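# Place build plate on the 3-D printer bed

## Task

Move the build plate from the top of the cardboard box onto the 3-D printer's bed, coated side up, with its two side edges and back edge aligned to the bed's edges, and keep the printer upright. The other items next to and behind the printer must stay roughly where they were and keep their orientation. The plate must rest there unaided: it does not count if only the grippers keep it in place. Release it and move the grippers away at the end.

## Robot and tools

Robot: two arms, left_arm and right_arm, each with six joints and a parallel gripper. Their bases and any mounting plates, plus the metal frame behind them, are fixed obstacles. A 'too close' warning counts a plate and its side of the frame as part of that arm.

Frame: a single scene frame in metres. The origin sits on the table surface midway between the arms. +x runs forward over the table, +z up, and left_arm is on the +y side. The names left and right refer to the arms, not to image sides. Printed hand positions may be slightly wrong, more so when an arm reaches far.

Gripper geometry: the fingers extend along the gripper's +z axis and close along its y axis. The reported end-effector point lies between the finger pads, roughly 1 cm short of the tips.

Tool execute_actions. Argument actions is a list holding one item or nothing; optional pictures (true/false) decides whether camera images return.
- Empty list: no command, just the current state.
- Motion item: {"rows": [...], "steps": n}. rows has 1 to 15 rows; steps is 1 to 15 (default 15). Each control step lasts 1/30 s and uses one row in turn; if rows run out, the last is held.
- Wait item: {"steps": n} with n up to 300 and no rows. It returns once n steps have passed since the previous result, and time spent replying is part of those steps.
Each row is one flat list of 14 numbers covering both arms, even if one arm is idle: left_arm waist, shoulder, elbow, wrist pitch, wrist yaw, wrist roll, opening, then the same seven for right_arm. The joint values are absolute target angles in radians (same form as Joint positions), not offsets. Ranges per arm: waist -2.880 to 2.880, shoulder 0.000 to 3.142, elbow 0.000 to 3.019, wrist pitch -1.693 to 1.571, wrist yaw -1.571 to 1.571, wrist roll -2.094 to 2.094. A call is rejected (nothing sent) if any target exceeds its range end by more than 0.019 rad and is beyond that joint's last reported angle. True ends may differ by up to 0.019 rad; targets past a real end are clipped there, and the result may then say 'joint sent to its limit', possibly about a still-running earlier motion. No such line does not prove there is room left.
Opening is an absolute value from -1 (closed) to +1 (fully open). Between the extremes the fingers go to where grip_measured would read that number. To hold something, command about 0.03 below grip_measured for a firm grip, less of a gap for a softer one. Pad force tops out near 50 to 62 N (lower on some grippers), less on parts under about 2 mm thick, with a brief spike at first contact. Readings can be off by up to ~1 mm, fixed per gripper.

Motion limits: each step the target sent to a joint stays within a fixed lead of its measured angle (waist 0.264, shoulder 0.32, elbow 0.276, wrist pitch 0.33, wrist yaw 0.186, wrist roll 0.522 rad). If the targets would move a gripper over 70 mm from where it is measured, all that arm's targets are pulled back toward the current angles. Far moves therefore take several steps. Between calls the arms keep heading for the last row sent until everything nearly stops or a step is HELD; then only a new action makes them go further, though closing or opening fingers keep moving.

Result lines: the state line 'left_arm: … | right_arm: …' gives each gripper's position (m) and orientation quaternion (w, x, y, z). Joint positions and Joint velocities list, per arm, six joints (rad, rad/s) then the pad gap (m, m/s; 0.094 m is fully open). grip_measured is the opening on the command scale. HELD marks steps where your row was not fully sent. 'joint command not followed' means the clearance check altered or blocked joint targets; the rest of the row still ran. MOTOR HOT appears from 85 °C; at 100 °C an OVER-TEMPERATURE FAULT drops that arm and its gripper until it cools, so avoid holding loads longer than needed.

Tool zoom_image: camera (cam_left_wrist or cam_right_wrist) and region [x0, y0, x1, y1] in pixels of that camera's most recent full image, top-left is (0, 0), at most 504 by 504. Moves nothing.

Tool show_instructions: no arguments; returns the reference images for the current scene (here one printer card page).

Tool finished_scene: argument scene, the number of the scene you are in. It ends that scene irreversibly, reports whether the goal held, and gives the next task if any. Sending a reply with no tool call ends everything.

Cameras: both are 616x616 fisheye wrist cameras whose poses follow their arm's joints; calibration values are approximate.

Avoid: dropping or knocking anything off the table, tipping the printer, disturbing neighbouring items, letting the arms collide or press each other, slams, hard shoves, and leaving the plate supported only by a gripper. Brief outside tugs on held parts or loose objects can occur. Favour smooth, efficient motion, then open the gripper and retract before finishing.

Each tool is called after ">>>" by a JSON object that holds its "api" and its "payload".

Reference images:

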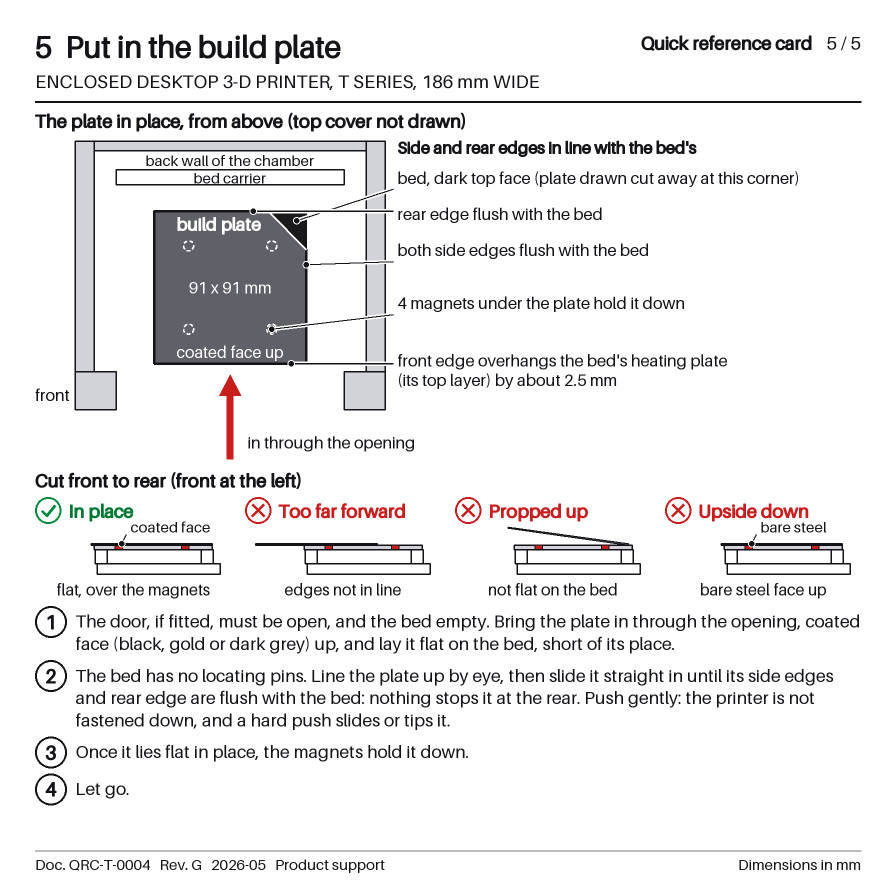

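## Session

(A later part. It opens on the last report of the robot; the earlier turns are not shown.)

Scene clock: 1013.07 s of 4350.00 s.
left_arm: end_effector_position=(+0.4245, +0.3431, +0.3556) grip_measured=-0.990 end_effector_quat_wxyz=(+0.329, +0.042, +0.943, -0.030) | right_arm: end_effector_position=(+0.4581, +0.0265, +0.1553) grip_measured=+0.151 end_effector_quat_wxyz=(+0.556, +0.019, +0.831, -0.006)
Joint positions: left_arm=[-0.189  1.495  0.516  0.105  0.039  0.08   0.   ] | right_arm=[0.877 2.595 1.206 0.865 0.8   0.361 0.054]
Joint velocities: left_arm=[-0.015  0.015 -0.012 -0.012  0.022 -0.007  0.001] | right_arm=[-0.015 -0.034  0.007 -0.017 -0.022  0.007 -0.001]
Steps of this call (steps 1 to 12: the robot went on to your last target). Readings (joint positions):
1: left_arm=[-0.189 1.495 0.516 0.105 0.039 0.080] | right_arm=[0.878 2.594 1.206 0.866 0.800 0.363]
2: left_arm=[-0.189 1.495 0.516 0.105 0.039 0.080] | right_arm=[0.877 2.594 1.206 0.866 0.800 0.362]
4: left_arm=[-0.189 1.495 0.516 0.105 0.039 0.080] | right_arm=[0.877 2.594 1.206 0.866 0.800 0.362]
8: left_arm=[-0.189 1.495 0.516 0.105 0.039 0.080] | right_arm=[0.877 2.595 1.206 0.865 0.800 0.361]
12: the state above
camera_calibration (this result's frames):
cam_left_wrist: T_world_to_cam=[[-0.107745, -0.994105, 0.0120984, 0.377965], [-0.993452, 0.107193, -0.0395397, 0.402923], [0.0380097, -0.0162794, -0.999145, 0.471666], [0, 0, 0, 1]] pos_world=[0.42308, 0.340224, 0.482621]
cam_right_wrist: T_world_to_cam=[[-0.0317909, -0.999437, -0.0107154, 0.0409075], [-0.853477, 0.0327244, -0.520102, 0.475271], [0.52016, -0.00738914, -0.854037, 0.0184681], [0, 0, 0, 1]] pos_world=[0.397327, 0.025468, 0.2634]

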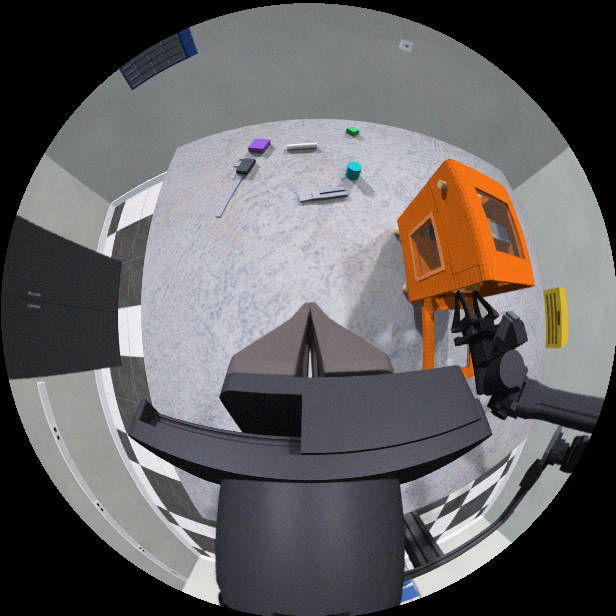

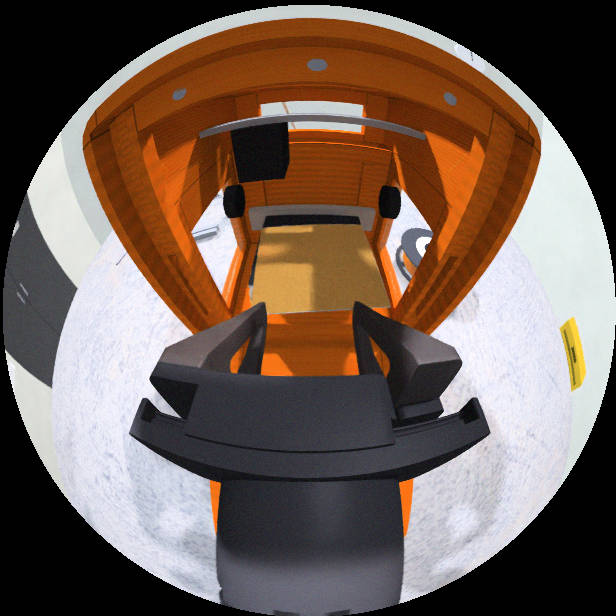

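>>> {"api": "execute_actions", "payload": {"actions": [{"rows":[[-0.2,1.5,0.54,0.1,0.04,0.08,-1,0.869,2.618,1.233,0.859,0.797,0.348,0.15],[-0.2,1.5,0.54,0.1,0.04,0.08,-1,0.869,2.62,1.233,0.859,0.797,0.348,0.15],[-0.2,1.5,0.54,0.1,0.04,0.08,-1,0.869,2.622,1.233,0.859,0.797,0.348,0.15]],"steps":15}]}}

>>> {"api": "zoom_image", "payload": {"camera": "cam_right_wrist", "region": [220,170,400,350]}}

Scene clock: 1026.67 s of 4350.00 s.
left_arm: end_effector_position=(+0.4245, +0.3431, +0.3556) grip_measured=-0.990 end_effector_quat_wxyz=(+0.329, +0.042, +0.943, -0.030) | right_arm: end_effector_position=(+0.4561, +0.0247, +0.1506) grip_measured=+0.151 end_effector_quat_wxyz=(+0.554, +0.017, +0.833, -0.008)
Joint positions: left_arm=[-0.189  1.495  0.516  0.105  0.039  0.08   0.   ] | right_arm=[0.877 2.603 1.206 0.865 0.8   0.36  0.054]
Joint velocities: left_arm=[-0.015 -0.024 -0.002 -0.012 -0.007 -0.051  0.   ] | right_arm=[ 0.005 -0.015 -0.007 -0.007  0.037 -0.081 -0.001]
Steps of this call (steps 1 to 15: the robot went on to your last target; steps 16 to 90: nothing new was sent; then 10.10 s passed at rest; steps 91 to 105: all 15 steps of this action). Readings (joint positions):
91: left_arm=[-0.189 1.495 0.516 0.105 0.039 0.080] | right_arm=[0.877 2.595 1.206 0.865 0.800 0.360]
92: left_arm=[-0.189 1.495 0.516 0.105 0.039 0.080] | right_arm=[0.877 2.595 1.206 0.865 0.800 0.360]
94: left_arm=[-0.189 1.495 0.516 0.105 0.039 0.080] | right_arm=[0.877 2.596 1.206 0.865 0.800 0.360]
98: left_arm=[-0.189 1.495 0.516 0.105 0.039 0.080] | right_arm=[0.877 2.601 1.206 0.865 0.800 0.360]
105: the state above
camera_calibration (this result's frames):
cam_left_wrist: T_world_to_cam=[[-0.107745, -0.994105, 0.0120984, 0.377965], [-0.993452, 0.107193, -0.0395397, 0.402923], [0.0380097, -0.0162794, -0.999145, 0.471666], [0, 0, 0, 1]] pos_world=[0.42308, 0.340224, 0.482621]
cam_right_wrist: T_world_to_cam=[[-0.031246, -0.999502, -0.00433637, 0.0378215], [-0.856322, 0.029007, -0.515627, 0.471854], [0.515497, -0.012398, -0.856802, 0.0180832], [0, 0, 0, 1]] pos_world=[0.395919, 0.0243398, 0.258959]

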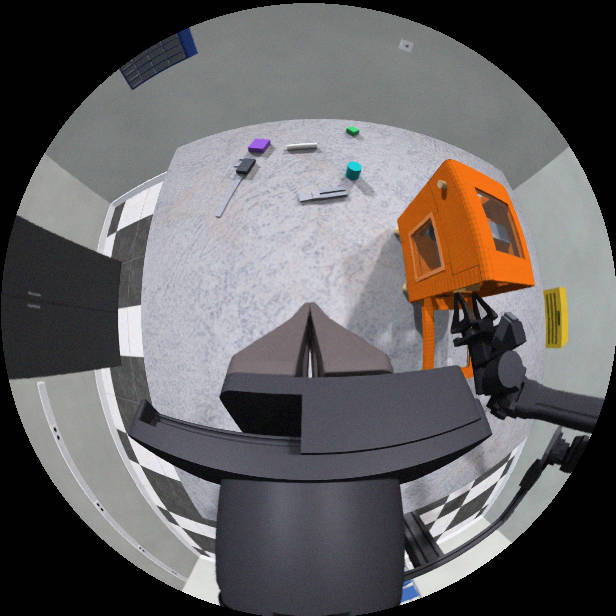

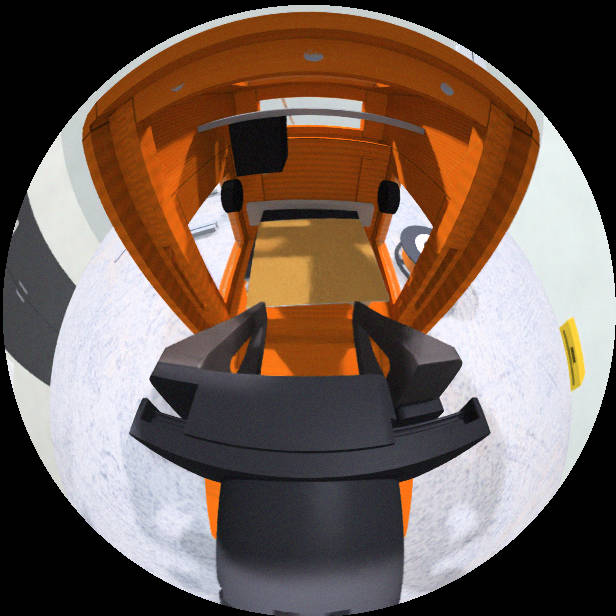

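Region (220, 170, 400, 350) of cam_right_wrist's 616x616 image, scaled by 2.800, with more detail than that image has.

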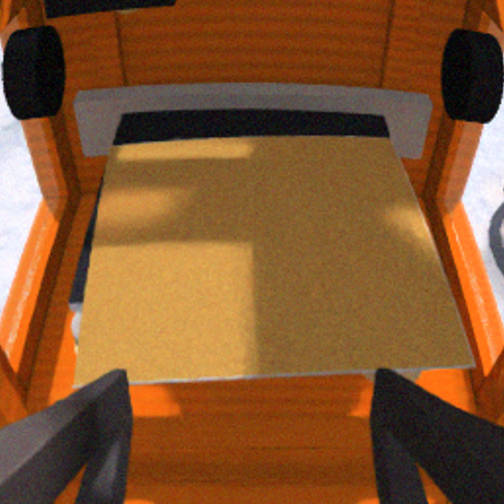

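>>> {"api": "execute_actions", "payload": {"actions": [{"rows":[[-0.2,1.5,0.54,0.1,0.04,0.08,-1,0.8684,2.622,1.2345,0.858,0.7965,0.3475,0.15],[-0.2,1.5,0.54,0.1,0.04,0.08,-1,0.8677,2.622,1.236,0.857,0.796,0.347,0.15],[-0.2,1.5,0.54,0.1,0.04,0.08,-1,0.867,2.622,1.2375,0.856,0.7955,0.3465,0.15],[-0.2,1.5,0.54,0.1,0.04,0.08,-1,0.8663,2.622,1.239,0.855,0.795,0.346,0.15],[-0.2,1.5,0.54,0.1,0.04,0.08,-1,0.8656,2.622,1.2405,0.854,0.7945,0.3455,0.15],[-0.2,1.5,0.54,0.1,0.04,0.08,-1,0.865,2.622,1.242,0.853,0.794,0.345,0.15],[-0.2,1.5,0.54,0.1,0.04,0.08,-1,0.8643,2.622,1.2435,0.852,0.7935,0.3445,0.15],[-0.2,1.5,0.54,0.1,0.04,0.08,-1,0.8636,2.622,1.245,0.851,0.793,0.344,0.15],[-0.2,1.5,0.54,0.1,0.04,0.08,-1,0.863,2.622,1.2465,0.85,0.792,0.3435,0.15],[-0.2,1.5,0.54,0.1,0.04,0.08,-1,0.8623,2.622,1.248,0.849,0.7915,0.343,0.15],[-0.2,1.5,0.54,0.1,0.04,0.08,-1,0.8616,2.622,1.2495,0.848,0.791,0.3425,0.15],[-0.2,1.5,0.54,0.1,0.04,0.08,-1,0.861,2.622,1.251,0.847,0.79,0.342,0.15]],"steps":15}], "pictures": false}}

>>> {"api": "execute_actions", "payload": {"actions": [{"steps":10}]}}

>>> {"api": "zoom_image", "payload": {"camera": "cam_right_wrist", "region": [220,170,400,350]}}

Scene clock: 1062.97 s of 4350.00 s.
left_arm: end_effector_position=(+0.4245, +0.3431, +0.3556) grip_measured=-0.990 end_effector_quat_wxyz=(+0.329, +0.042, +0.943, -0.030) | right_arm: end_effector_position=(+0.4625, +0.0279, +0.1519) grip_measured=+0.151 end_effector_quat_wxyz=(+0.554, +0.017, +0.832, -0.007)
Joint positions: left_arm=[-0.189  1.495  0.516  0.105  0.039  0.08   0.   ] | right_arm=[0.872 2.603 1.223 0.854 0.793 0.355 0.054]
Joint velocities: left_arm=[ 0.005 -0.005  0.002  0.007 -0.066 -0.037  0.001] | right_arm=[-0.005  0.005  0.017 -0.002  0.022 -0.007 -0.001]
Steps of this call (steps 1 to 15: the robot went on to your last target; steps 16 to 90: nothing new was sent; then 32.80 s passed at rest; steps 91 to 105: all 15 steps of this action). Readings (joint positions):
91: left_arm=[-0.189 1.495 0.516 0.105 0.039 0.080] | right_arm=[0.877 2.603 1.206 0.865 0.800 0.360]
92: left_arm=[-0.189 1.495 0.516 0.105 0.039 0.080] | right_arm=[0.877 2.603 1.206 0.865 0.800 0.360]
94: left_arm=[-0.189 1.495 0.516 0.105 0.039 0.080] | right_arm=[0.877 2.603 1.206 0.863 0.799 0.360]
98: left_arm=[-0.189 1.495 0.516 0.105 0.039 0.080] | right_arm=[0.876 2.603 1.212 0.859 0.797 0.358]
105: the state above

Scene clock: 1063.30 s of 4350.00 s.
left_arm: end_effector_position=(+0.4245, +0.3431, +0.3556) grip_measured=-0.990 end_effector_quat_wxyz=(+0.329, +0.042, +0.943, -0.030) | right_arm: end_effector_position=(+0.4629, +0.0277, +0.1519) grip_measured=+0.151 end_effector_quat_wxyz=(+0.554, +0.017, +0.832, -0.007)
Joint positions: left_arm=[-0.189  1.495  0.516  0.105  0.039  0.08   0.   ] | right_arm=[0.871 2.603 1.223 0.853 0.793 0.354 0.054]
Joint velocities: left_arm=[ 0.005 -0.005 -0.002 -0.012 -0.007 -0.037  0.001] | right_arm=[-0.015  0.005  0.002 -0.022 -0.007 -0.007  0.001]
Steps of this call (steps 1 to 10: the robot went on to your last target). Readings (joint positions):
1: left_arm=[-0.189 1.495 0.516 0.105 0.039 0.080] | right_arm=[0.871 2.603 1.223 0.853 0.793 0.355]
2: left_arm=[-0.189 1.495 0.516 0.105 0.039 0.080] | right_arm=[0.871 2.603 1.223 0.853 0.793 0.355]
4: left_arm=[-0.189 1.495 0.516 0.105 0.039 0.080] | right_arm=[0.871 2.603 1.223 0.853 0.793 0.355]
8: left_arm=[-0.189 1.495 0.516 0.105 0.039 0.080] | right_arm=[0.871 2.603 1.223 0.853 0.793 0.355]
10: the state above
camera_calibration (this result's frames):
cam_left_wrist: T_world_to_cam=[[-0.107745, -0.994105, 0.0120984, 0.377965], [-0.993452, 0.107193, -0.0395397, 0.402923], [0.0380097, -0.0162794, -0.999145, 0.471666], [0, 0, 0, 1]] pos_world=[0.42308, 0.340224, 0.482621]
cam_right_wrist: T_world_to_cam=[[-0.0289735, -0.999568, -0.00484865, 0.0400325], [-0.856115, 0.0273186, -0.516063, 0.478327], [0.515973, -0.0108012, -0.856537, 0.0153957], [0, 0, 0, 1]] pos_world=[0.402719, 0.0271143, 0.260228]

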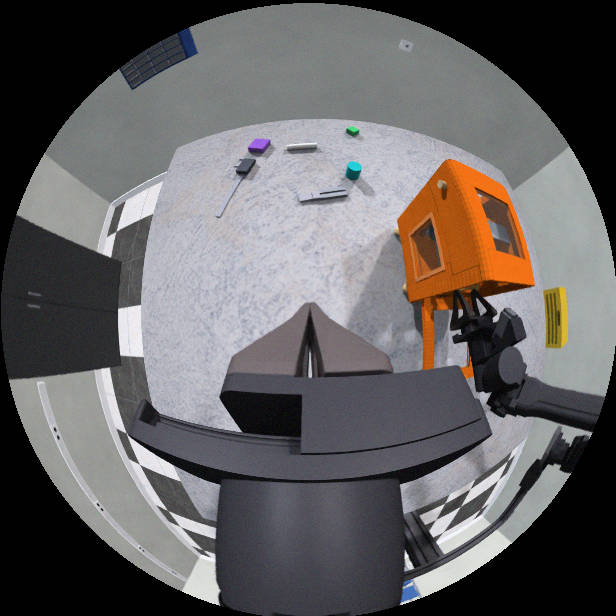

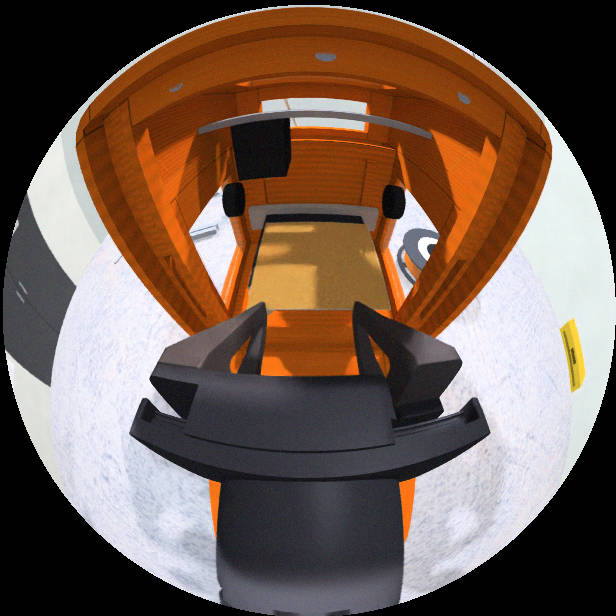

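Region (220, 170, 400, 350) of cam_right_wrist's 616x616 image, scaled by 2.800, with more detail than that image has.

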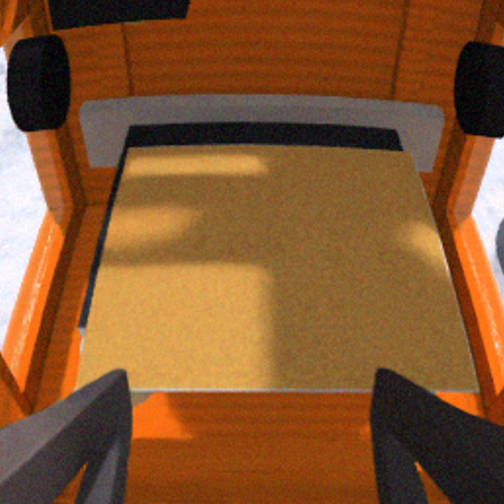

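>>> {"api": "execute_actions", "payload": {"actions": [{"rows":[[-0.2,1.5,0.54,0.1,0.04,0.08,-1,0.8604,2.6225,1.2525,0.846,0.7895,0.3415,0.15],[-0.2,1.5,0.54,0.1,0.04,0.08,-1,0.8597,2.623,1.254,0.845,0.789,0.341,0.15],[-0.2,1.5,0.54,0.1,0.04,0.08,-1,0.859,2.623,1.2555,0.844,0.7885,0.3405,0.15],[-0.2,1.5,0.54,0.1,0.04,0.08,-1,0.8583,2.6235,1.257,0.843,0.788,0.34,0.15],[-0.2,1.5,0.54,0.1,0.04,0.08,-1,0.8576,2.6235,1.2585,0.842,0.7875,0.3395,0.15],[-0.2,1.5,0.54,0.1,0.04,0.08,-1,0.857,2.624,1.26,0.841,0.787,0.339,0.15],[-0.2,1.5,0.54,0.1,0.04,0.08,-1,0.8563,2.624,1.2615,0.84,0.7865,0.3385,0.15],[-0.2,1.5,0.54,0.1,0.04,0.08,-1,0.8556,2.6245,1.263,0.839,0.786,0.338,0.15],[-0.2,1.5,0.54,0.1,0.04,0.08,-1,0.855,2.6245,1.2645,0.838,0.7855,0.3375,0.15],[-0.2,1.5,0.54,0.1,0.04,0.08,-1,0.8543,2.625,1.266,0.8375,0.785,0.337,0.15],[-0.2,1.5,0.54,0.1,0.04,0.08,-1,0.8536,2.625,1.2675,0.837,0.7845,0.3365,0.15],[-0.2,1.5,0.54,0.1,0.04,0.08,-1,0.853,2.625,1.2685,0.837,0.784,0.336,0.15]],"steps":15}], "pictures": false}}

>>> {"api": "execute_actions", "payload": {"actions": [{"steps":10}]}}

>>> {"api": "zoom_image", "payload": {"camera": "cam_right_wrist", "region": [230,180,410,330]}}

Scene clock: 1091.10 s of 4350.00 s.
left_arm: end_effector_position=(+0.4245, +0.3431, +0.3556) grip_measured=-0.990 end_effector_quat_wxyz=(+0.329, +0.042, +0.943, -0.030) | right_arm: end_effector_position=(+0.4699, +0.0290, +0.1529) grip_measured=+0.151 end_effector_quat_wxyz=(+0.554, +0.017, +0.832, -0.007)
Joint positions: left_arm=[-0.189  1.495  0.516  0.105  0.039  0.08   0.   ] | right_arm=[0.863 2.604 1.239 0.843 0.787 0.349 0.054]
Joint velocities: left_arm=[-0.005 -0.015  0.007 -0.007 -0.007 -0.051  0.   ] | right_arm=[-0.015 -0.005  0.012  0.002 -0.037  0.007 -0.   ]
Steps of this call (steps 1 to 15: the robot went on to your last target; steps 16 to 90: nothing new was sent; then 24.30 s passed at rest; steps 91 to 105: all 15 steps of this action). Readings (joint positions):
91: left_arm=[-0.189 1.495 0.516 0.105 0.039 0.080] | right_arm=[0.871 2.603 1.223 0.853 0.793 0.354]
92: left_arm=[-0.189 1.495 0.516 0.105 0.039 0.080] | right_arm=[0.871 2.603 1.223 0.853 0.793 0.354]
94: left_arm=[-0.189 1.495 0.516 0.105 0.039 0.080] | right_arm=[0.870 2.603 1.223 0.851 0.792 0.354]
98: left_arm=[-0.189 1.495 0.516 0.105 0.039 0.080] | right_arm=[0.869 2.603 1.228 0.847 0.790 0.352]
105: the state above

Scene clock: 1091.43 s of 4350.00 s.
left_arm: end_effector_position=(+0.4245, +0.3431, +0.3556) grip_measured=-0.990 end_effector_quat_wxyz=(+0.329, +0.042, +0.943, -0.030) | right_arm: end_effector_position=(+0.4703, +0.0288, +0.1530) grip_measured=+0.151 end_effector_quat_wxyz=(+0.554, +0.017, +0.832, -0.008)
Joint positions: left_arm=[-0.189  1.495  0.516  0.105  0.039  0.08   0.   ] | right_arm=[0.862 2.604 1.239 0.843 0.787 0.349 0.054]
Joint velocities: left_arm=[ 0.005 -0.005  0.007 -0.012 -0.022  0.037 -0.002] | right_arm=[ 0.005 -0.024 -0.012 -0.012 -0.007 -0.095  0.   ]
Steps of this call (steps 1 to 10: the robot went on to your last target). Readings (joint positions):
1: left_arm=[-0.189 1.495 0.516 0.105 0.039 0.080] | right_arm=[0.863 2.604 1.239 0.843 0.787 0.349]
2: left_arm=[-0.189 1.495 0.516 0.105 0.039 0.080] | right_arm=[0.862 2.604 1.239 0.843 0.787 0.349]
4: left_arm=[-0.189 1.495 0.516 0.105 0.039 0.080] | right_arm=[0.862 2.604 1.239 0.843 0.787 0.349]
8: left_arm=[-0.189 1.495 0.516 0.105 0.039 0.080] | right_arm=[0.862 2.604 1.239 0.843 0.787 0.349]
10: the state above
camera_calibration (this result's frames):
cam_left_wrist: T_world_to_cam=[[-0.107745, -0.994105, 0.0120984, 0.377965], [-0.993452, 0.107193, -0.0395397, 0.402923], [0.0380097, -0.0162794, -0.999145, 0.471666], [0, 0, 0, 1]] pos_world=[0.42308, 0.340224, 0.482621]
cam_right_wrist: T_world_to_cam=[[-0.0304423, -0.999524, -0.00504795, 0.0420403], [-0.855554, 0.0286681, -0.516919, 0.485056], [0.516817, -0.0114174, -0.85602, 0.0121194], [0, 0, 0, 1]] pos_world=[0.410008, 0.028253, 0.261321]

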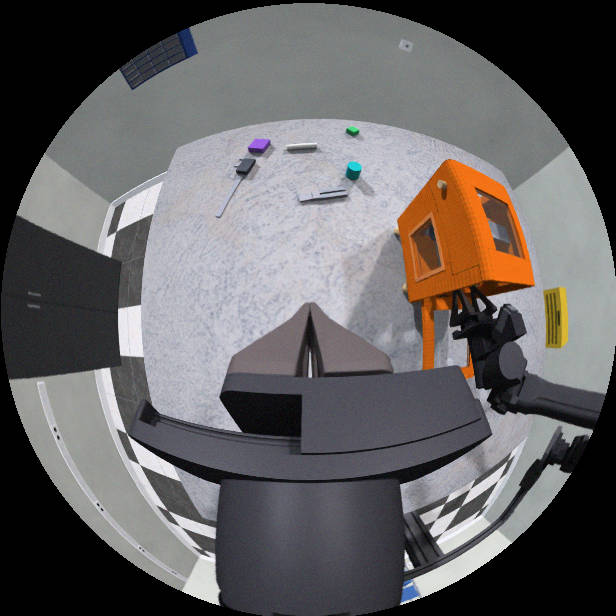

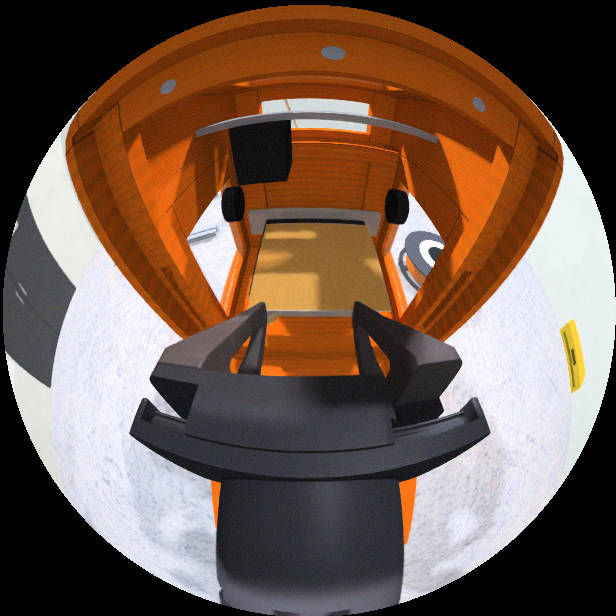

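Region (230, 180, 410, 330) of cam_right_wrist's 616x616 image, scaled by 2.800, with more detail than that image has.

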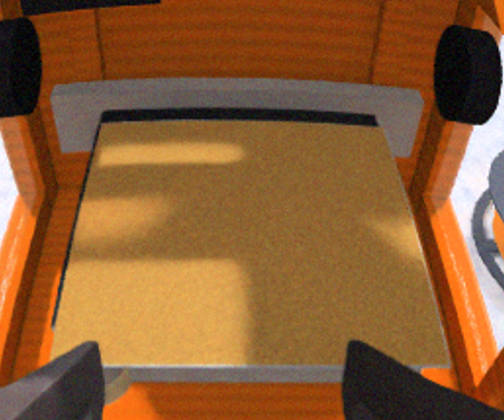

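>>> {"api": "execute_actions", "payload": {"actions": [{"rows":[[-0.2,1.5,0.54,0.1,0.04,0.08,-1,0.8525,2.625,1.27,0.836,0.7835,0.3355,0.15],[-0.2,1.5,0.54,0.1,0.04,0.08,-1,0.852,2.625,1.2715,0.835,0.783,0.335,0.15],[-0.2,1.5,0.54,0.1,0.04,0.08,-1,0.8513,2.625,1.273,0.834,0.7825,0.3345,0.15],[-0.2,1.5,0.54,0.1,0.04,0.08,-1,0.8506,2.625,1.2742,0.833,0.782,0.334,0.15],[-0.2,1.5,0.54,0.1,0.04,0.08,-1,0.85,2.625,1.2754,0.832,0.7815,0.3335,0.15],[-0.2,1.5,0.54,0.1,0.04,0.08,-1,0.8493,2.625,1.2766,0.831,0.781,0.333,0.15],[-0.2,1.5,0.54,0.1,0.04,0.08,-1,0.8486,2.625,1.2778,0.83,0.7805,0.3325,0.15],[-0.2,1.5,0.54,0.1,0.04,0.08,-1,0.848,2.625,1.279,0.829,0.78,0.332,0.15],[-0.2,1.5,0.54,0.1,0.04,0.08,-1,0.8473,2.625,1.28,0.828,0.7795,0.332,0.15],[-0.2,1.5,0.54,0.1,0.04,0.08,-1,0.847,2.625,1.2805,0.827,0.7795,0.332,0.15]],"steps":15}], "pictures": false}}

>>> {"api": "execute_actions", "payload": {"actions": [{"steps":8}]}}

>>> {"api": "zoom_image", "payload": {"camera": "cam_right_wrist", "region": [230,190,400,330]}}

Scene clock: 1106.00 s of 4350.00 s.
left_arm: end_effector_position=(+0.4245, +0.3431, +0.3556) grip_measured=-0.990 end_effector_quat_wxyz=(+0.329, +0.042, +0.943, -0.030) | right_arm: end_effector_position=(+0.4752, +0.0297, +0.1534) grip_measured=+0.151 end_effector_quat_wxyz=(+0.554, +0.017, +0.832, -0.008)
Joint positions: left_arm=[-0.189  1.495  0.516  0.105  0.039  0.08   0.   ] | right_arm=[0.857 2.604 1.25  0.833 0.783 0.345 0.054]
Joint velocities: left_arm=[-0.005 -0.005  0.002  0.002  0.081 -0.007  0.001] | right_arm=[-0.005 -0.024 -0.002 -0.012 -0.081 -0.066  0.   ]
Steps of this call (steps 1 to 15: the robot went on to your last target; steps 16 to 90: nothing new was sent; then 11.07 s passed at rest; steps 91 to 105: all 15 steps of this action). Readings (joint positions):
91: left_arm=[-0.189 1.495 0.516 0.105 0.039 0.080] | right_arm=[0.862 2.604 1.239 0.843 0.787 0.349]
92: left_arm=[-0.189 1.495 0.516 0.105 0.039 0.080] | right_arm=[0.862 2.604 1.239 0.843 0.787 0.348]
94: left_arm=[-0.189 1.495 0.516 0.105 0.039 0.080] | right_arm=[0.862 2.604 1.239 0.841 0.786 0.348]
98: left_arm=[-0.189 1.495 0.516 0.105 0.039 0.080] | right_arm=[0.861 2.604 1.244 0.837 0.784 0.346]
105: the state above

Scene clock: 1106.27 s of 4350.00 s.
left_arm: end_effector_position=(+0.4245, +0.3431, +0.3556) grip_measured=-0.990 end_effector_quat_wxyz=(+0.329, +0.042, +0.943, -0.030) | right_arm: end_effector_position=(+0.4752, +0.0297, +0.1534) grip_measured=+0.151 end_effector_quat_wxyz=(+0.554, +0.017, +0.832, -0.008)
Joint positions: left_arm=[-0.189  1.495  0.516  0.105  0.039  0.08   0.   ] | right_arm=[0.857 2.604 1.25  0.833 0.783 0.344 0.054]
Joint velocities: left_arm=[ 0.005  0.015 -0.002 -0.002  0.007 -0.095 -0.   ] | right_arm=[-0.024 -0.005 -0.002 -0.002  0.066 -0.007 -0.   ]
Steps of this call (steps 1 to 8: the robot went on to your last target). Readings (joint positions):
1: left_arm=[-0.189 1.495 0.516 0.105 0.039 0.080] | right_arm=[0.857 2.604 1.250 0.833 0.783 0.345]
2: left_arm=[-0.189 1.495 0.516 0.105 0.039 0.080] | right_arm=[0.857 2.604 1.250 0.833 0.783 0.345]
4: left_arm=[-0.189 1.495 0.516 0.105 0.039 0.080] | right_arm=[0.857 2.604 1.250 0.833 0.783 0.345]
8: the state above
camera_calibration (this result's frames):
cam_left_wrist: T_world_to_cam=[[-0.107745, -0.994105, 0.0120984, 0.377965], [-0.993452, 0.107193, -0.0395397, 0.402923], [0.0380097, -0.0162794, -0.999145, 0.471666], [0, 0, 0, 1]] pos_world=[0.42308, 0.340224, 0.482621]
cam_right_wrist: T_world_to_cam=[[-0.0302415, -0.999536, -0.00350527, 0.042792], [-0.856099, 0.0277115, -0.516069, 0.489522], [0.515927, -0.0126059, -0.85654, 0.010484], [0, 0, 0, 1]] pos_world=[0.414964, 0.0293389, 0.261757]

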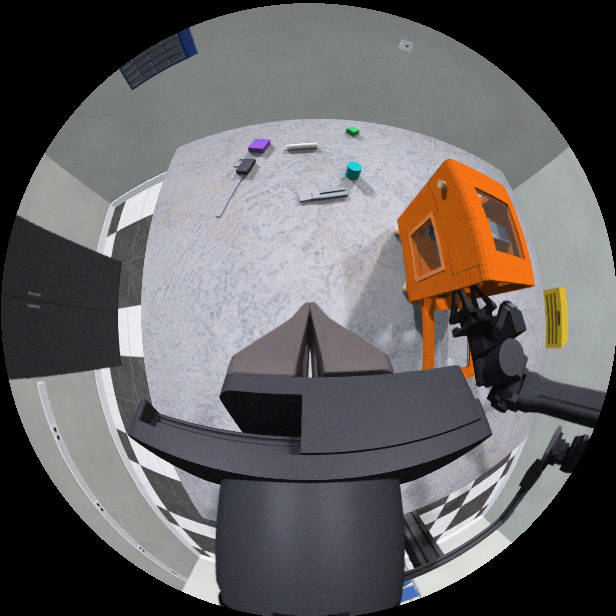

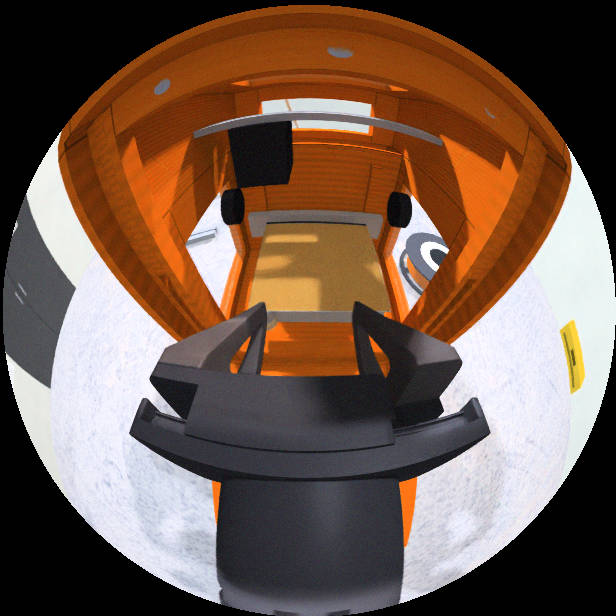

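Region (230, 190, 400, 330) of cam_right_wrist's 616x616 image, scaled by 2.965, with more detail than that image has; it fills the top 415 rows of this view, and the rest is white.

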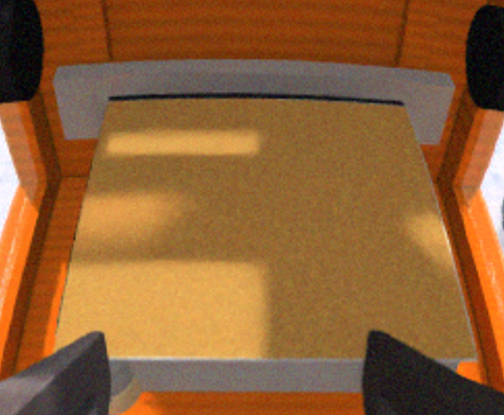

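>>> {"api": "zoom_image", "payload": {"camera": "cam_right_wrist", "region": [255,205,380,245]}}

Region (255, 205, 380, 245) of cam_right_wrist's 616x616 image, scaled by 4.032, with more detail than that image has; it fills the top 161 rows of this view, and the rest is white.

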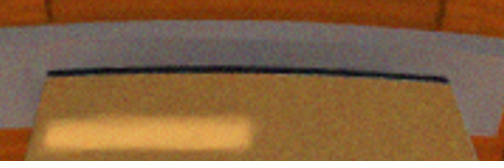

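>>> {"api": "execute_actions", "payload": {"actions": [{"rows":[[-0.2,1.5,0.54,0.1,0.04,0.08,-1,0.8463,2.625,1.2815,0.8265,0.779,0.3315,0.15],[-0.2,1.5,0.54,0.1,0.04,0.08,-1,0.8456,2.625,1.2823,0.826,0.7785,0.331,0.15],[-0.2,1.5,0.54,0.1,0.04,0.08,-1,0.845,2.625,1.2831,0.8255,0.778,0.3305,0.15],[-0.2,1.5,0.54,0.1,0.04,0.08,-1,0.8443,2.625,1.2839,0.825,0.7775,0.33,0.15],[-0.2,1.5,0.54,0.1,0.04,0.08,-1,0.8436,2.625,1.2847,0.8245,0.777,0.3295,0.15],[-0.2,1.5,0.54,0.1,0.04,0.08,-1,0.843,2.625,1.2855,0.824,0.7765,0.329,0.15],[-0.2,1.5,0.54,0.1,0.04,0.08,-1,0.8425,2.625,1.2862,0.8235,0.776,0.3285,0.15]],"steps":15}]}}

>>> {"api": "zoom_image", "payload": {"camera": "cam_right_wrist", "region": [230,190,400,330]}}

Scene clock: 1122.40 s of 4350.00 s.
left_arm: end_effector_position=(+0.4245, +0.3431, +0.3556) grip_measured=-0.990 end_effector_quat_wxyz=(+0.329, +0.042, +0.943, -0.030) | right_arm: end_effector_position=(+0.4785, +0.0289, +0.1535) grip_measured=+0.151 end_effector_quat_wxyz=(+0.554, +0.017, +0.833, -0.009)
Joint positions: left_arm=[-0.189  1.495  0.516  0.105  0.039  0.08   0.   ] | right_arm=[0.852 2.605 1.256 0.83  0.779 0.341 0.054]
Joint velocities: left_arm=[-0.005 -0.005 -0.002  0.012 -0.007 -0.022 -0.001] | right_arm=[-0.015 -0.005  0.002  0.002  0.037 -0.066  0.   ]
Steps of this call (steps 1 to 15: the robot went on to your last target; steps 16 to 90: nothing new was sent; then 12.63 s passed at rest; steps 91 to 105: all 15 steps of this action). Readings (joint positions):
91: left_arm=[-0.189 1.495 0.516 0.105 0.039 0.080] | right_arm=[0.857 2.604 1.250 0.833 0.782 0.344]
92: left_arm=[-0.189 1.495 0.516 0.105 0.039 0.080] | right_arm=[0.857 2.604 1.250 0.833 0.782 0.344]
94: left_arm=[-0.189 1.495 0.516 0.105 0.039 0.080] | right_arm=[0.857 2.604 1.250 0.832 0.781 0.344]
98: left_arm=[-0.189 1.495 0.516 0.105 0.039 0.080] | right_arm=[0.855 2.605 1.252 0.830 0.779 0.343]
105: the state above
camera_calibration (this result's frames):
cam_left_wrist: T_world_to_cam=[[-0.107745, -0.994105, 0.0120984, 0.377965], [-0.993452, 0.107193, -0.0395397, 0.402923], [0.0380097, -0.0162794, -0.999145, 0.471666], [0, 0, 0, 1]] pos_world=[0.42308, 0.340224, 0.482621]
cam_right_wrist: T_world_to_cam=[[-0.0314709, -0.999501, -0.00260109, 0.0424962], [-0.856389, 0.0283064, -0.515555, 0.492505], [0.515372, -0.0139975, -0.856852, 0.00919864], [0, 0, 0, 1]] pos_world=[0.418372, 0.0286627, 0.261906]

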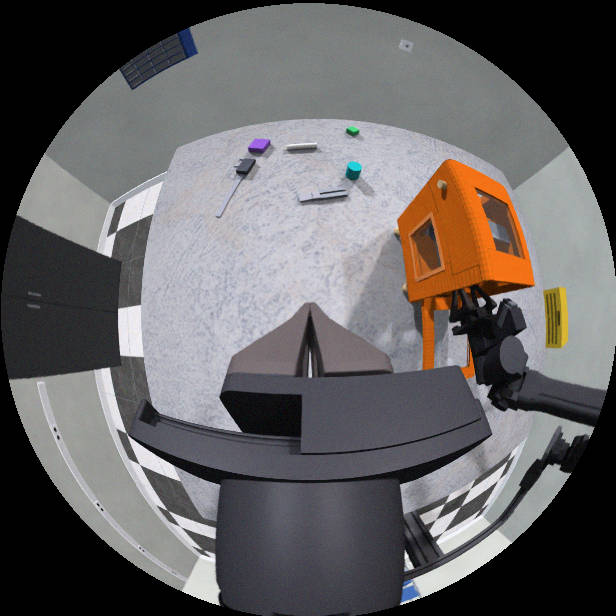

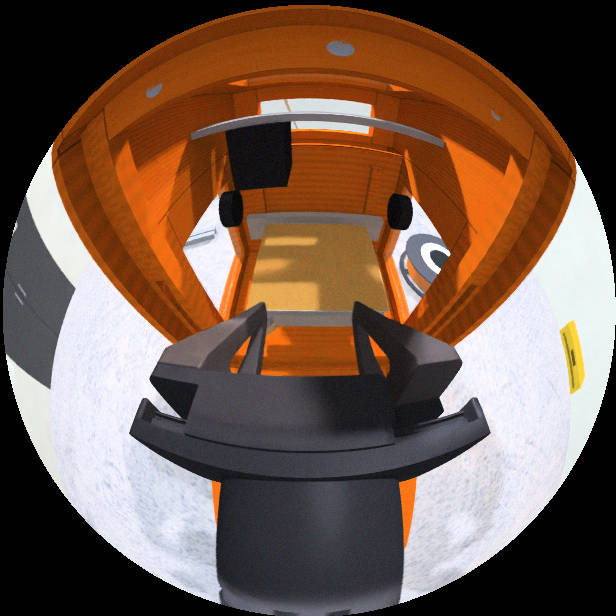

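Region (230, 190, 400, 330) of cam_right_wrist's 616x616 image, scaled by 2.965, with more detail than that image has; it fills the top 415 rows of this view, and the rest is white.

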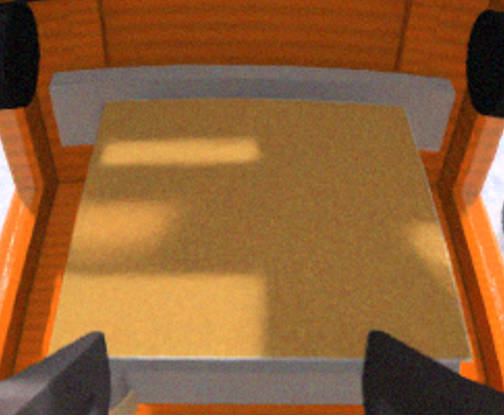

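>>> {"api": "execute_actions", "payload": {"actions": [{"rows":[[-0.2,1.5,0.54,0.1,0.04,0.08,-1,0.852,2.605,1.265,0.835,0.78,0.34,0.15],[-0.2,1.5,0.54,0.1,0.04,0.08,-1,0.861,2.585,1.252,0.845,0.783,0.35,0.15],[-0.2,1.5,0.54,0.1,0.04,0.08,-1,0.865,2.572,1.247,0.848,0.786,0.356,0.15],[-0.2,1.5,0.54,0.1,0.04,0.08,-1,0.869,2.57,1.241,0.85,0.789,0.359,0.15],[-0.2,1.5,0.54,0.1,0.04,0.08,-1,0.873,2.568,1.235,0.852,0.792,0.362,0.15],[-0.2,1.5,0.54,0.1,0.04,0.08,-1,0.877,2.566,1.229,0.855,0.795,0.365,0.15],[-0.2,1.5,0.54,0.1,0.04,0.08,-1,0.881,2.564,1.223,0.858,0.798,0.368,0.15],[-0.2,1.5,0.54,0.1,0.04,0.08,-1,0.885,2.562,1.217,0.861,0.801,0.371,0.15],[-0.2,1.5,0.54,0.1,0.04,0.08,-1,0.889,2.56,1.211,0.864,0.804,0.374,0.15],[-0.2,1.5,0.54,0.1,0.04,0.08,-1,0.893,2.558,1.205,0.867,0.807,0.377,0.15],[-0.2,1.5,0.54,0.1,0.04,0.08,-1,0.897,2.556,1.199,0.87,0.81,0.38,0.15],[-0.2,1.5,0.54,0.1,0.04,0.08,-1,0.9,2.554,1.193,0.873,0.813,0.383,0.15],[-0.2,1.5,0.54,0.1,0.04,0.08,-1,0.903,2.552,1.187,0.876,0.816,0.386,0.15],[-0.2,1.5,0.54,0.1,0.04,0.08,-1,0.905,2.551,1.182,0.878,0.819,0.388,0.15],[-0.2,1.5,0.54,0.1,0.04,0.08,-1,0.906,2.55,1.178,0.88,0.822,0.389,0.15]],"steps":15}], "pictures": false}}

>>> {"api": "execute_actions", "payload": {"actions": [{"steps":10}]}}

>>> {"api": "zoom_image", "payload": {"camera": "cam_right_wrist", "region": [240,180,390,310]}}

Scene clock: 1151.27 s of 4350.00 s.
left_arm: end_effector_position=(+0.4245, +0.3431, +0.3556) grip_measured=-0.990 end_effector_quat_wxyz=(+0.329, +0.042, +0.943, -0.030) | right_arm: end_effector_position=(+0.4453, +0.0262, +0.1499) grip_measured=+0.151 end_effector_quat_wxyz=(+0.551, +0.012, +0.834, -0.013)
Joint positions: left_arm=[-0.189  1.495  0.516  0.105  0.039  0.08   0.   ] | right_arm=[0.894 2.597 1.19  0.856 0.816 0.367 0.054]
Joint velocities: left_arm=[-0.015  0.005 -0.027  0.002  0.007 -0.037  0.   ] | right_arm=[ 0.122 -0.034 -0.159  0.066  0.11   0.051  0.001]
Steps of this call (steps 1 to 15: the robot went on to your last target; steps 16 to 90: nothing new was sent; then 25.37 s passed at rest; steps 91 to 105: all 15 steps of this action). Readings (joint positions):
91: left_arm=[-0.189 1.495 0.516 0.105 0.039 0.080] | right_arm=[0.852 2.605 1.256 0.830 0.779 0.341]
92: left_arm=[-0.189 1.495 0.516 0.105 0.039 0.080] | right_arm=[0.852 2.605 1.256 0.830 0.779 0.341]
94: left_arm=[-0.189 1.495 0.516 0.105 0.039 0.080] | right_arm=[0.852 2.605 1.255 0.830 0.783 0.342]
98: left_arm=[-0.189 1.495 0.516 0.105 0.039 0.080] | right_arm=[0.860 2.603 1.236 0.838 0.795 0.349]
105: the state above

Scene clock: 1151.60 s of 4350.00 s.
left_arm: end_effector_position=(+0.4245, +0.3431, +0.3556) grip_measured=-0.990 end_effector_quat_wxyz=(+0.329, +0.042, +0.943, -0.030) | right_arm: end_effector_position=(+0.4411, +0.0291, +0.1531) grip_measured=+0.151 end_effector_quat_wxyz=(+0.552, +0.014, +0.834, -0.008)
Joint positions: left_arm=[-0.189  1.495  0.516  0.105  0.039  0.08   0.   ] | right_arm=[0.904 2.591 1.181 0.861 0.818 0.376 0.054]
Joint velocities: left_arm=[-0.015 -0.015 -0.007  0.002 -0.007 -0.007  0.   ] | right_arm=[-0.005 -0.015  0.002 -0.002 -0.081  0.022  0.001]
Steps of this call (steps 1 to 10: the robot went on to your last target). Readings (joint positions):
1: left_arm=[-0.189 1.495 0.516 0.105 0.039 0.080] | right_arm=[0.898 2.596 1.185 0.858 0.817 0.369]
2: left_arm=[-0.189 1.495 0.516 0.105 0.039 0.080] | right_arm=[0.901 2.595 1.183 0.859 0.818 0.370]
4: left_arm=[-0.189 1.495 0.516 0.105 0.039 0.080] | right_arm=[0.904 2.594 1.181 0.860 0.818 0.373]
8: left_arm=[-0.189 1.495 0.516 0.105 0.039 0.080] | right_arm=[0.904 2.592 1.181 0.861 0.818 0.375]
10: the state above
camera_calibration (this result's frames):
cam_left_wrist: T_world_to_cam=[[-0.107745, -0.994105, 0.0120984, 0.377965], [-0.993452, 0.107193, -0.0395397, 0.402923], [0.0380097, -0.0162794, -0.999145, 0.471666], [0, 0, 0, 1]] pos_world=[0.42308, 0.340224, 0.482621]
cam_right_wrist: T_world_to_cam=[[-0.0253688, -0.999678, 0.0000689549, 0.0384364], [-0.858179, 0.0217426, -0.51289, 0.460841], [0.512723, -0.0130706, -0.858454, 0.029507], [0, 0, 0, 1]] pos_world=[0.38133, 0.0287898, 0.261688]

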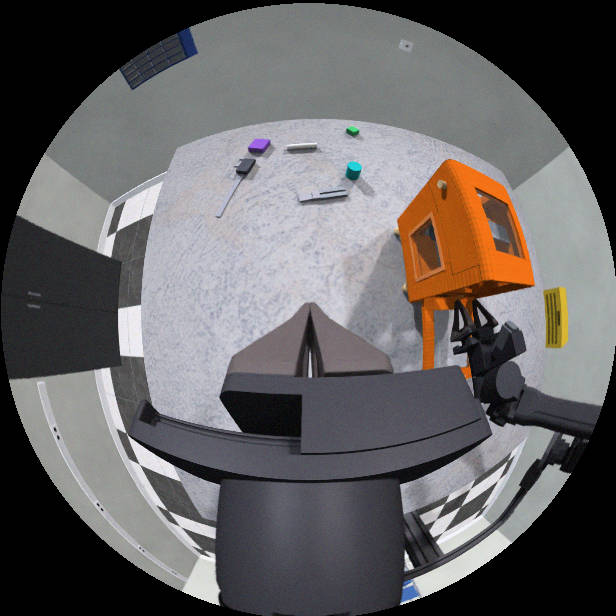

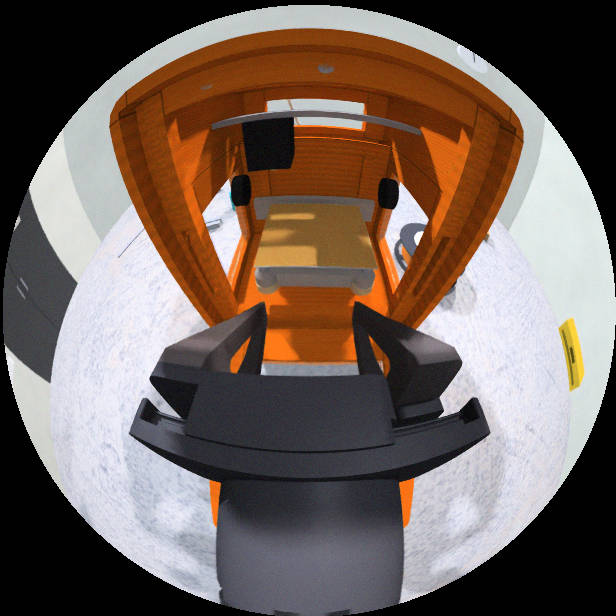

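Region (240, 180, 390, 310) of cam_right_wrist's 616x616 image, scaled by 3.360, with more detail than that image has; it fills the top 437 rows of this view, and the rest is white.

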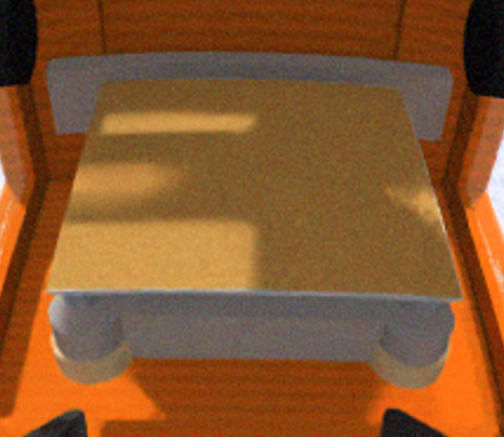

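>>> {"api": "execute_actions", "payload": {"actions": [{"rows":[[-0.2,1.5,0.54,0.1,0.04,0.08,-1,0.91,2.545,1.165,0.88,0.822,0.389,0.15],[-0.2,1.5,0.54,0.1,0.04,0.08,-1,0.914,2.535,1.145,0.88,0.822,0.389,0.15],[-0.2,1.5,0.54,0.1,0.04,0.08,-1,0.918,2.52,1.12,0.88,0.822,0.389,0.15],[-0.2,1.5,0.54,0.1,0.04,0.08,-1,0.92,2.503,1.093,0.88,0.822,0.389,0.15],[-0.2,1.5,0.54,0.1,0.04,0.08,-1,0.92,2.485,1.065,0.88,0.822,0.389,0.15],[-0.2,1.5,0.54,0.1,0.04,0.08,-1,0.92,2.467,1.037,0.88,0.822,0.389,0.15],[-0.2,1.5,0.54,0.1,0.04,0.08,-1,0.92,2.449,1.009,0.88,0.822,0.389,0.15],[-0.2,1.5,0.54,0.1,0.04,0.08,-1,0.92,2.431,0.981,0.88,0.822,0.389,0.15],[-0.2,1.5,0.54,0.1,0.04,0.08,-1,0.92,2.413,0.953,0.88,0.822,0.389,0.15],[-0.2,1.5,0.54,0.1,0.04,0.08,-1,0.92,2.395,0.925,0.88,0.822,0.389,0.15],[-0.2,1.5,0.54,0.1,0.04,0.08,-1,0.92,2.377,0.897,0.88,0.822,0.389,0.15],[-0.2,1.5,0.54,0.1,0.04,0.08,-1,0.92,2.359,0.869,0.88,0.822,0.389,0.15],[-0.2,1.5,0.54,0.1,0.04,0.08,-1,0.92,2.341,0.841,0.88,0.822,0.389,0.15],[-0.2,1.5,0.54,0.1,0.04,0.08,-1,0.92,2.323,0.813,0.88,0.822,0.389,0.15],[-0.2,1.5,0.54,0.1,0.04,0.08,-1,0.92,2.305,0.785,0.88,0.822,0.389,0.15]],"steps":15}], "pictures": false}}

>>> {"api": "execute_actions", "payload": {"actions": [{"rows":[[-0.2,1.5,0.54,0.1,0.04,0.08,-1,0.91,2.287,0.76,0.87,0.822,0.389,0.15],[-0.2,1.5,0.54,0.1,0.04,0.08,-1,0.895,2.265,0.735,0.86,0.822,0.389,0.15],[-0.2,1.5,0.54,0.1,0.04,0.08,-1,0.875,2.243,0.71,0.85,0.822,0.389,0.15],[-0.2,1.5,0.54,0.1,0.04,0.08,-1,0.85,2.221,0.685,0.84,0.822,0.389,0.15],[-0.2,1.5,0.54,0.1,0.04,0.08,-1,0.825,2.199,0.66,0.83,0.822,0.389,0.15],[-0.2,1.5,0.54,0.1,0.04,0.08,-1,0.8,2.177,0.635,0.82,0.822,0.389,0.15],[-0.2,1.5,0.54,0.1,0.04,0.08,-1,0.775,2.155,0.61,0.81,0.822,0.389,0.15],[-0.2,1.5,0.54,0.1,0.04,0.08,-1,0.75,2.133,0.585,0.8,0.822,0.389,0.15],[-0.2,1.5,0.54,0.1,0.04,0.08,-1,0.725,2.111,0.565,0.79,0.822,0.389,0.15],[-0.2,1.5,0.54,0.1,0.04,0.08,-1,0.7,2.09,0.545,0.78,0.822,0.389,0.15],[-0.2,1.5,0.54,0.1,0.04,0.08,-1,0.675,2.07,0.53,0.77,0.822,0.389,0.15],[-0.2,1.5,0.54,0.1,0.04,0.08,-1,0.65,2.052,0.517,0.76,0.822,0.389,0.15],[-0.2,1.5,0.54,0.1,0.04,0.08,-1,0.63,2.038,0.508,0.755,0.822,0.389,0.15],[-0.2,1.5,0.54,0.1,0.04,0.08,-1,0.615,2.028,0.503,0.75,0.822,0.389,0.15],[-0.2,1.5,0.54,0.1,0.04,0.08,-1,0.605,2.02,0.5,0.75,0.822,0.389,0.15]],"steps":15}], "pictures": false}}

>>> {"api": "execute_actions", "payload": {"actions": [{"steps":15}]}}

Scene clock: 1185.13 s of 4350.00 s.
left_arm: end_effector_position=(+0.4245, +0.3431, +0.3556) grip_measured=-0.990 end_effector_quat_wxyz=(+0.329, +0.042, +0.943, -0.030) | right_arm: end_effector_position=(+0.3750, -0.0451, +0.2038) grip_measured=+0.151 end_effector_quat_wxyz=(+0.519, -0.017, +0.854, -0.043)
Joint positions: left_arm=[-0.189  1.495  0.516  0.105  0.039  0.08   0.   ] | right_arm=[0.91  2.369 0.837 0.862 0.82  0.376 0.054]
Joint velocities: left_arm=[-0.005 -0.005 -0.017  0.002 -0.007  0.022  0.   ] | right_arm=[ 0.015 -0.601 -0.759  0.007 -0.007 -0.022 -0.001]
Steps of this call (steps 1 to 15: the robot went on to your last target; steps 16 to 90: nothing new was sent; then 30.03 s passed at rest; steps 91 to 105: all 15 steps of this action). Readings (joint positions):
91: left_arm=[-0.189 1.495 0.516 0.105 0.039 0.080] | right_arm=[0.904 2.590 1.180 0.862 0.818 0.376]
92: left_arm=[-0.189 1.495 0.516 0.105 0.039 0.080] | right_arm=[0.904 2.587 1.175 0.862 0.818 0.376]
94: left_arm=[-0.189 1.495 0.516 0.105 0.039 0.080] | right_arm=[0.904 2.572 1.145 0.862 0.818 0.376]
98: left_arm=[-0.189 1.495 0.516 0.105 0.039 0.080] | right_arm=[0.909 2.509 1.031 0.862 0.819 0.376]
105: the state above

Scene clock: 1185.63 s of 4350.00 s.
left_arm: end_effector_position=(+0.4245, +0.3431, +0.3556) grip_measured=-0.990 end_effector_quat_wxyz=(+0.329, +0.042, +0.943, -0.030) | right_arm: end_effector_position=(+0.3586, -0.2380, +0.2663) grip_measured=+0.151 end_effector_quat_wxyz=(+0.463, +0.081, +0.869, -0.152)
Joint positions: left_arm=[-0.189  1.495  0.516  0.105  0.039  0.08   0.   ] | right_arm=[0.619 2.06  0.51  0.764 0.821 0.378 0.054]
Joint velocities: left_arm=[-0.015 -0.005 -0.007  0.007  0.051 -0.051 -0.001] | right_arm=[-0.571 -0.376 -0.217 -0.149 -0.022 -0.037 -0.001]
Steps of this call (steps 1 to 15: all 15 steps of this action). Readings (joint positions):
1: left_arm=[-0.189 1.495 0.516 0.105 0.039 0.080] | right_arm=[0.910 2.349 0.809 0.862 0.820 0.377]
2: left_arm=[-0.189 1.495 0.516 0.105 0.039 0.080] | right_arm=[0.910 2.329 0.783 0.862 0.820 0.377]
4: left_arm=[-0.189 1.495 0.516 0.105 0.039 0.080] | right_arm=[0.902 2.289 0.732 0.857 0.820 0.377]
8: left_arm=[-0.189 1.495 0.516 0.105 0.039 0.080] | right_arm=[0.824 2.202 0.633 0.825 0.820 0.377]
15: the state above

Scene clock: 1186.13 s of 4350.00 s.
left_arm: end_effector_position=(+0.4245, +0.3431, +0.3556) grip_measured=-0.990 end_effector_quat_wxyz=(+0.329, +0.042, +0.943, -0.030) | right_arm: end_effector_position=(+0.3606, -0.2484, +0.2719) grip_measured=+0.151 end_effector_quat_wxyz=(+0.463, +0.092, +0.868, -0.157)
Joint positions: left_arm=[-0.189  1.495  0.516  0.105  0.039  0.08   0.   ] | right_arm=[0.595 2.038 0.501 0.756 0.822 0.378 0.054]
Joint velocities: left_arm=[-0.005 -0.005 -0.007  0.032 -0.022  0.051  0.001] | right_arm=[ 0.015 -0.034 -0.007  0.012  0.051  0.022 -0.001]
Steps of this call (steps 1 to 15: the robot went on to your last target). Readings (joint positions):
1: left_arm=[-0.189 1.495 0.516 0.105 0.039 0.080] | right_arm=[0.604 2.049 0.504 0.761 0.822 0.378]
2: left_arm=[-0.189 1.495 0.516 0.105 0.039 0.080] | right_arm=[0.596 2.042 0.502 0.759 0.822 0.378]
4: left_arm=[-0.189 1.495 0.516 0.105 0.039 0.080] | right_arm=[0.594 2.038 0.501 0.758 0.822 0.378]
8: left_arm=[-0.189 1.495 0.516 0.105 0.039 0.080] | right_arm=[0.595 2.038 0.501 0.756 0.822 0.378]
15: the state above
camera_calibration (this result's frames):
cam_left_wrist: T_world_to_cam=[[-0.107745, -0.994105, 0.0120984, 0.377965], [-0.993452, 0.107193, -0.0395397, 0.402923], [0.0380097, -0.0162794, -0.999145, 0.471666], [0, 0, 0, 1]] pos_world=[0.42308, 0.340224, 0.482621]
cam_right_wrist: T_world_to_cam=[[-0.29854, -0.935796, 0.18751, -0.177633], [-0.906703, 0.216762, -0.361807, 0.483553], [0.297932, -0.27803, -0.913201, 0.195681], [0, 0, 0, 1]] pos_world=[0.327109, -0.216639, 0.386957]

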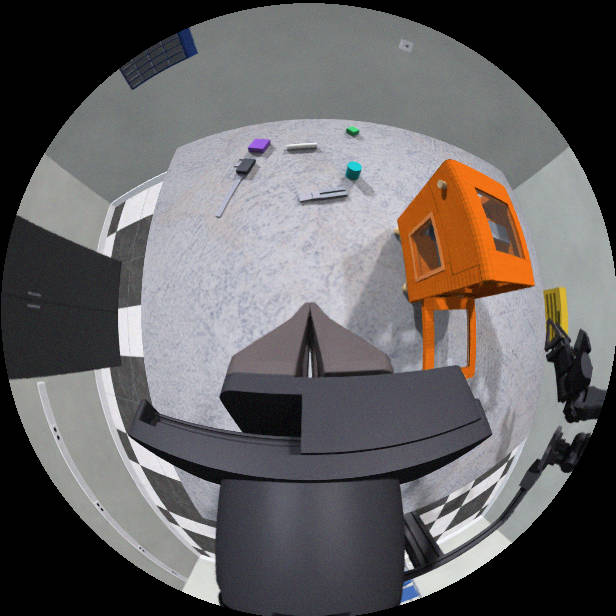

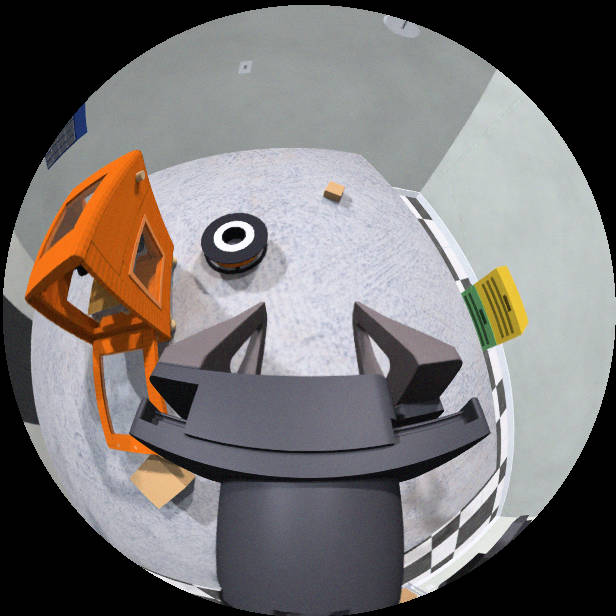

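>>> {"api": "finished_scene", "payload": {"scene": 1}}

The scene is finished: the task was done.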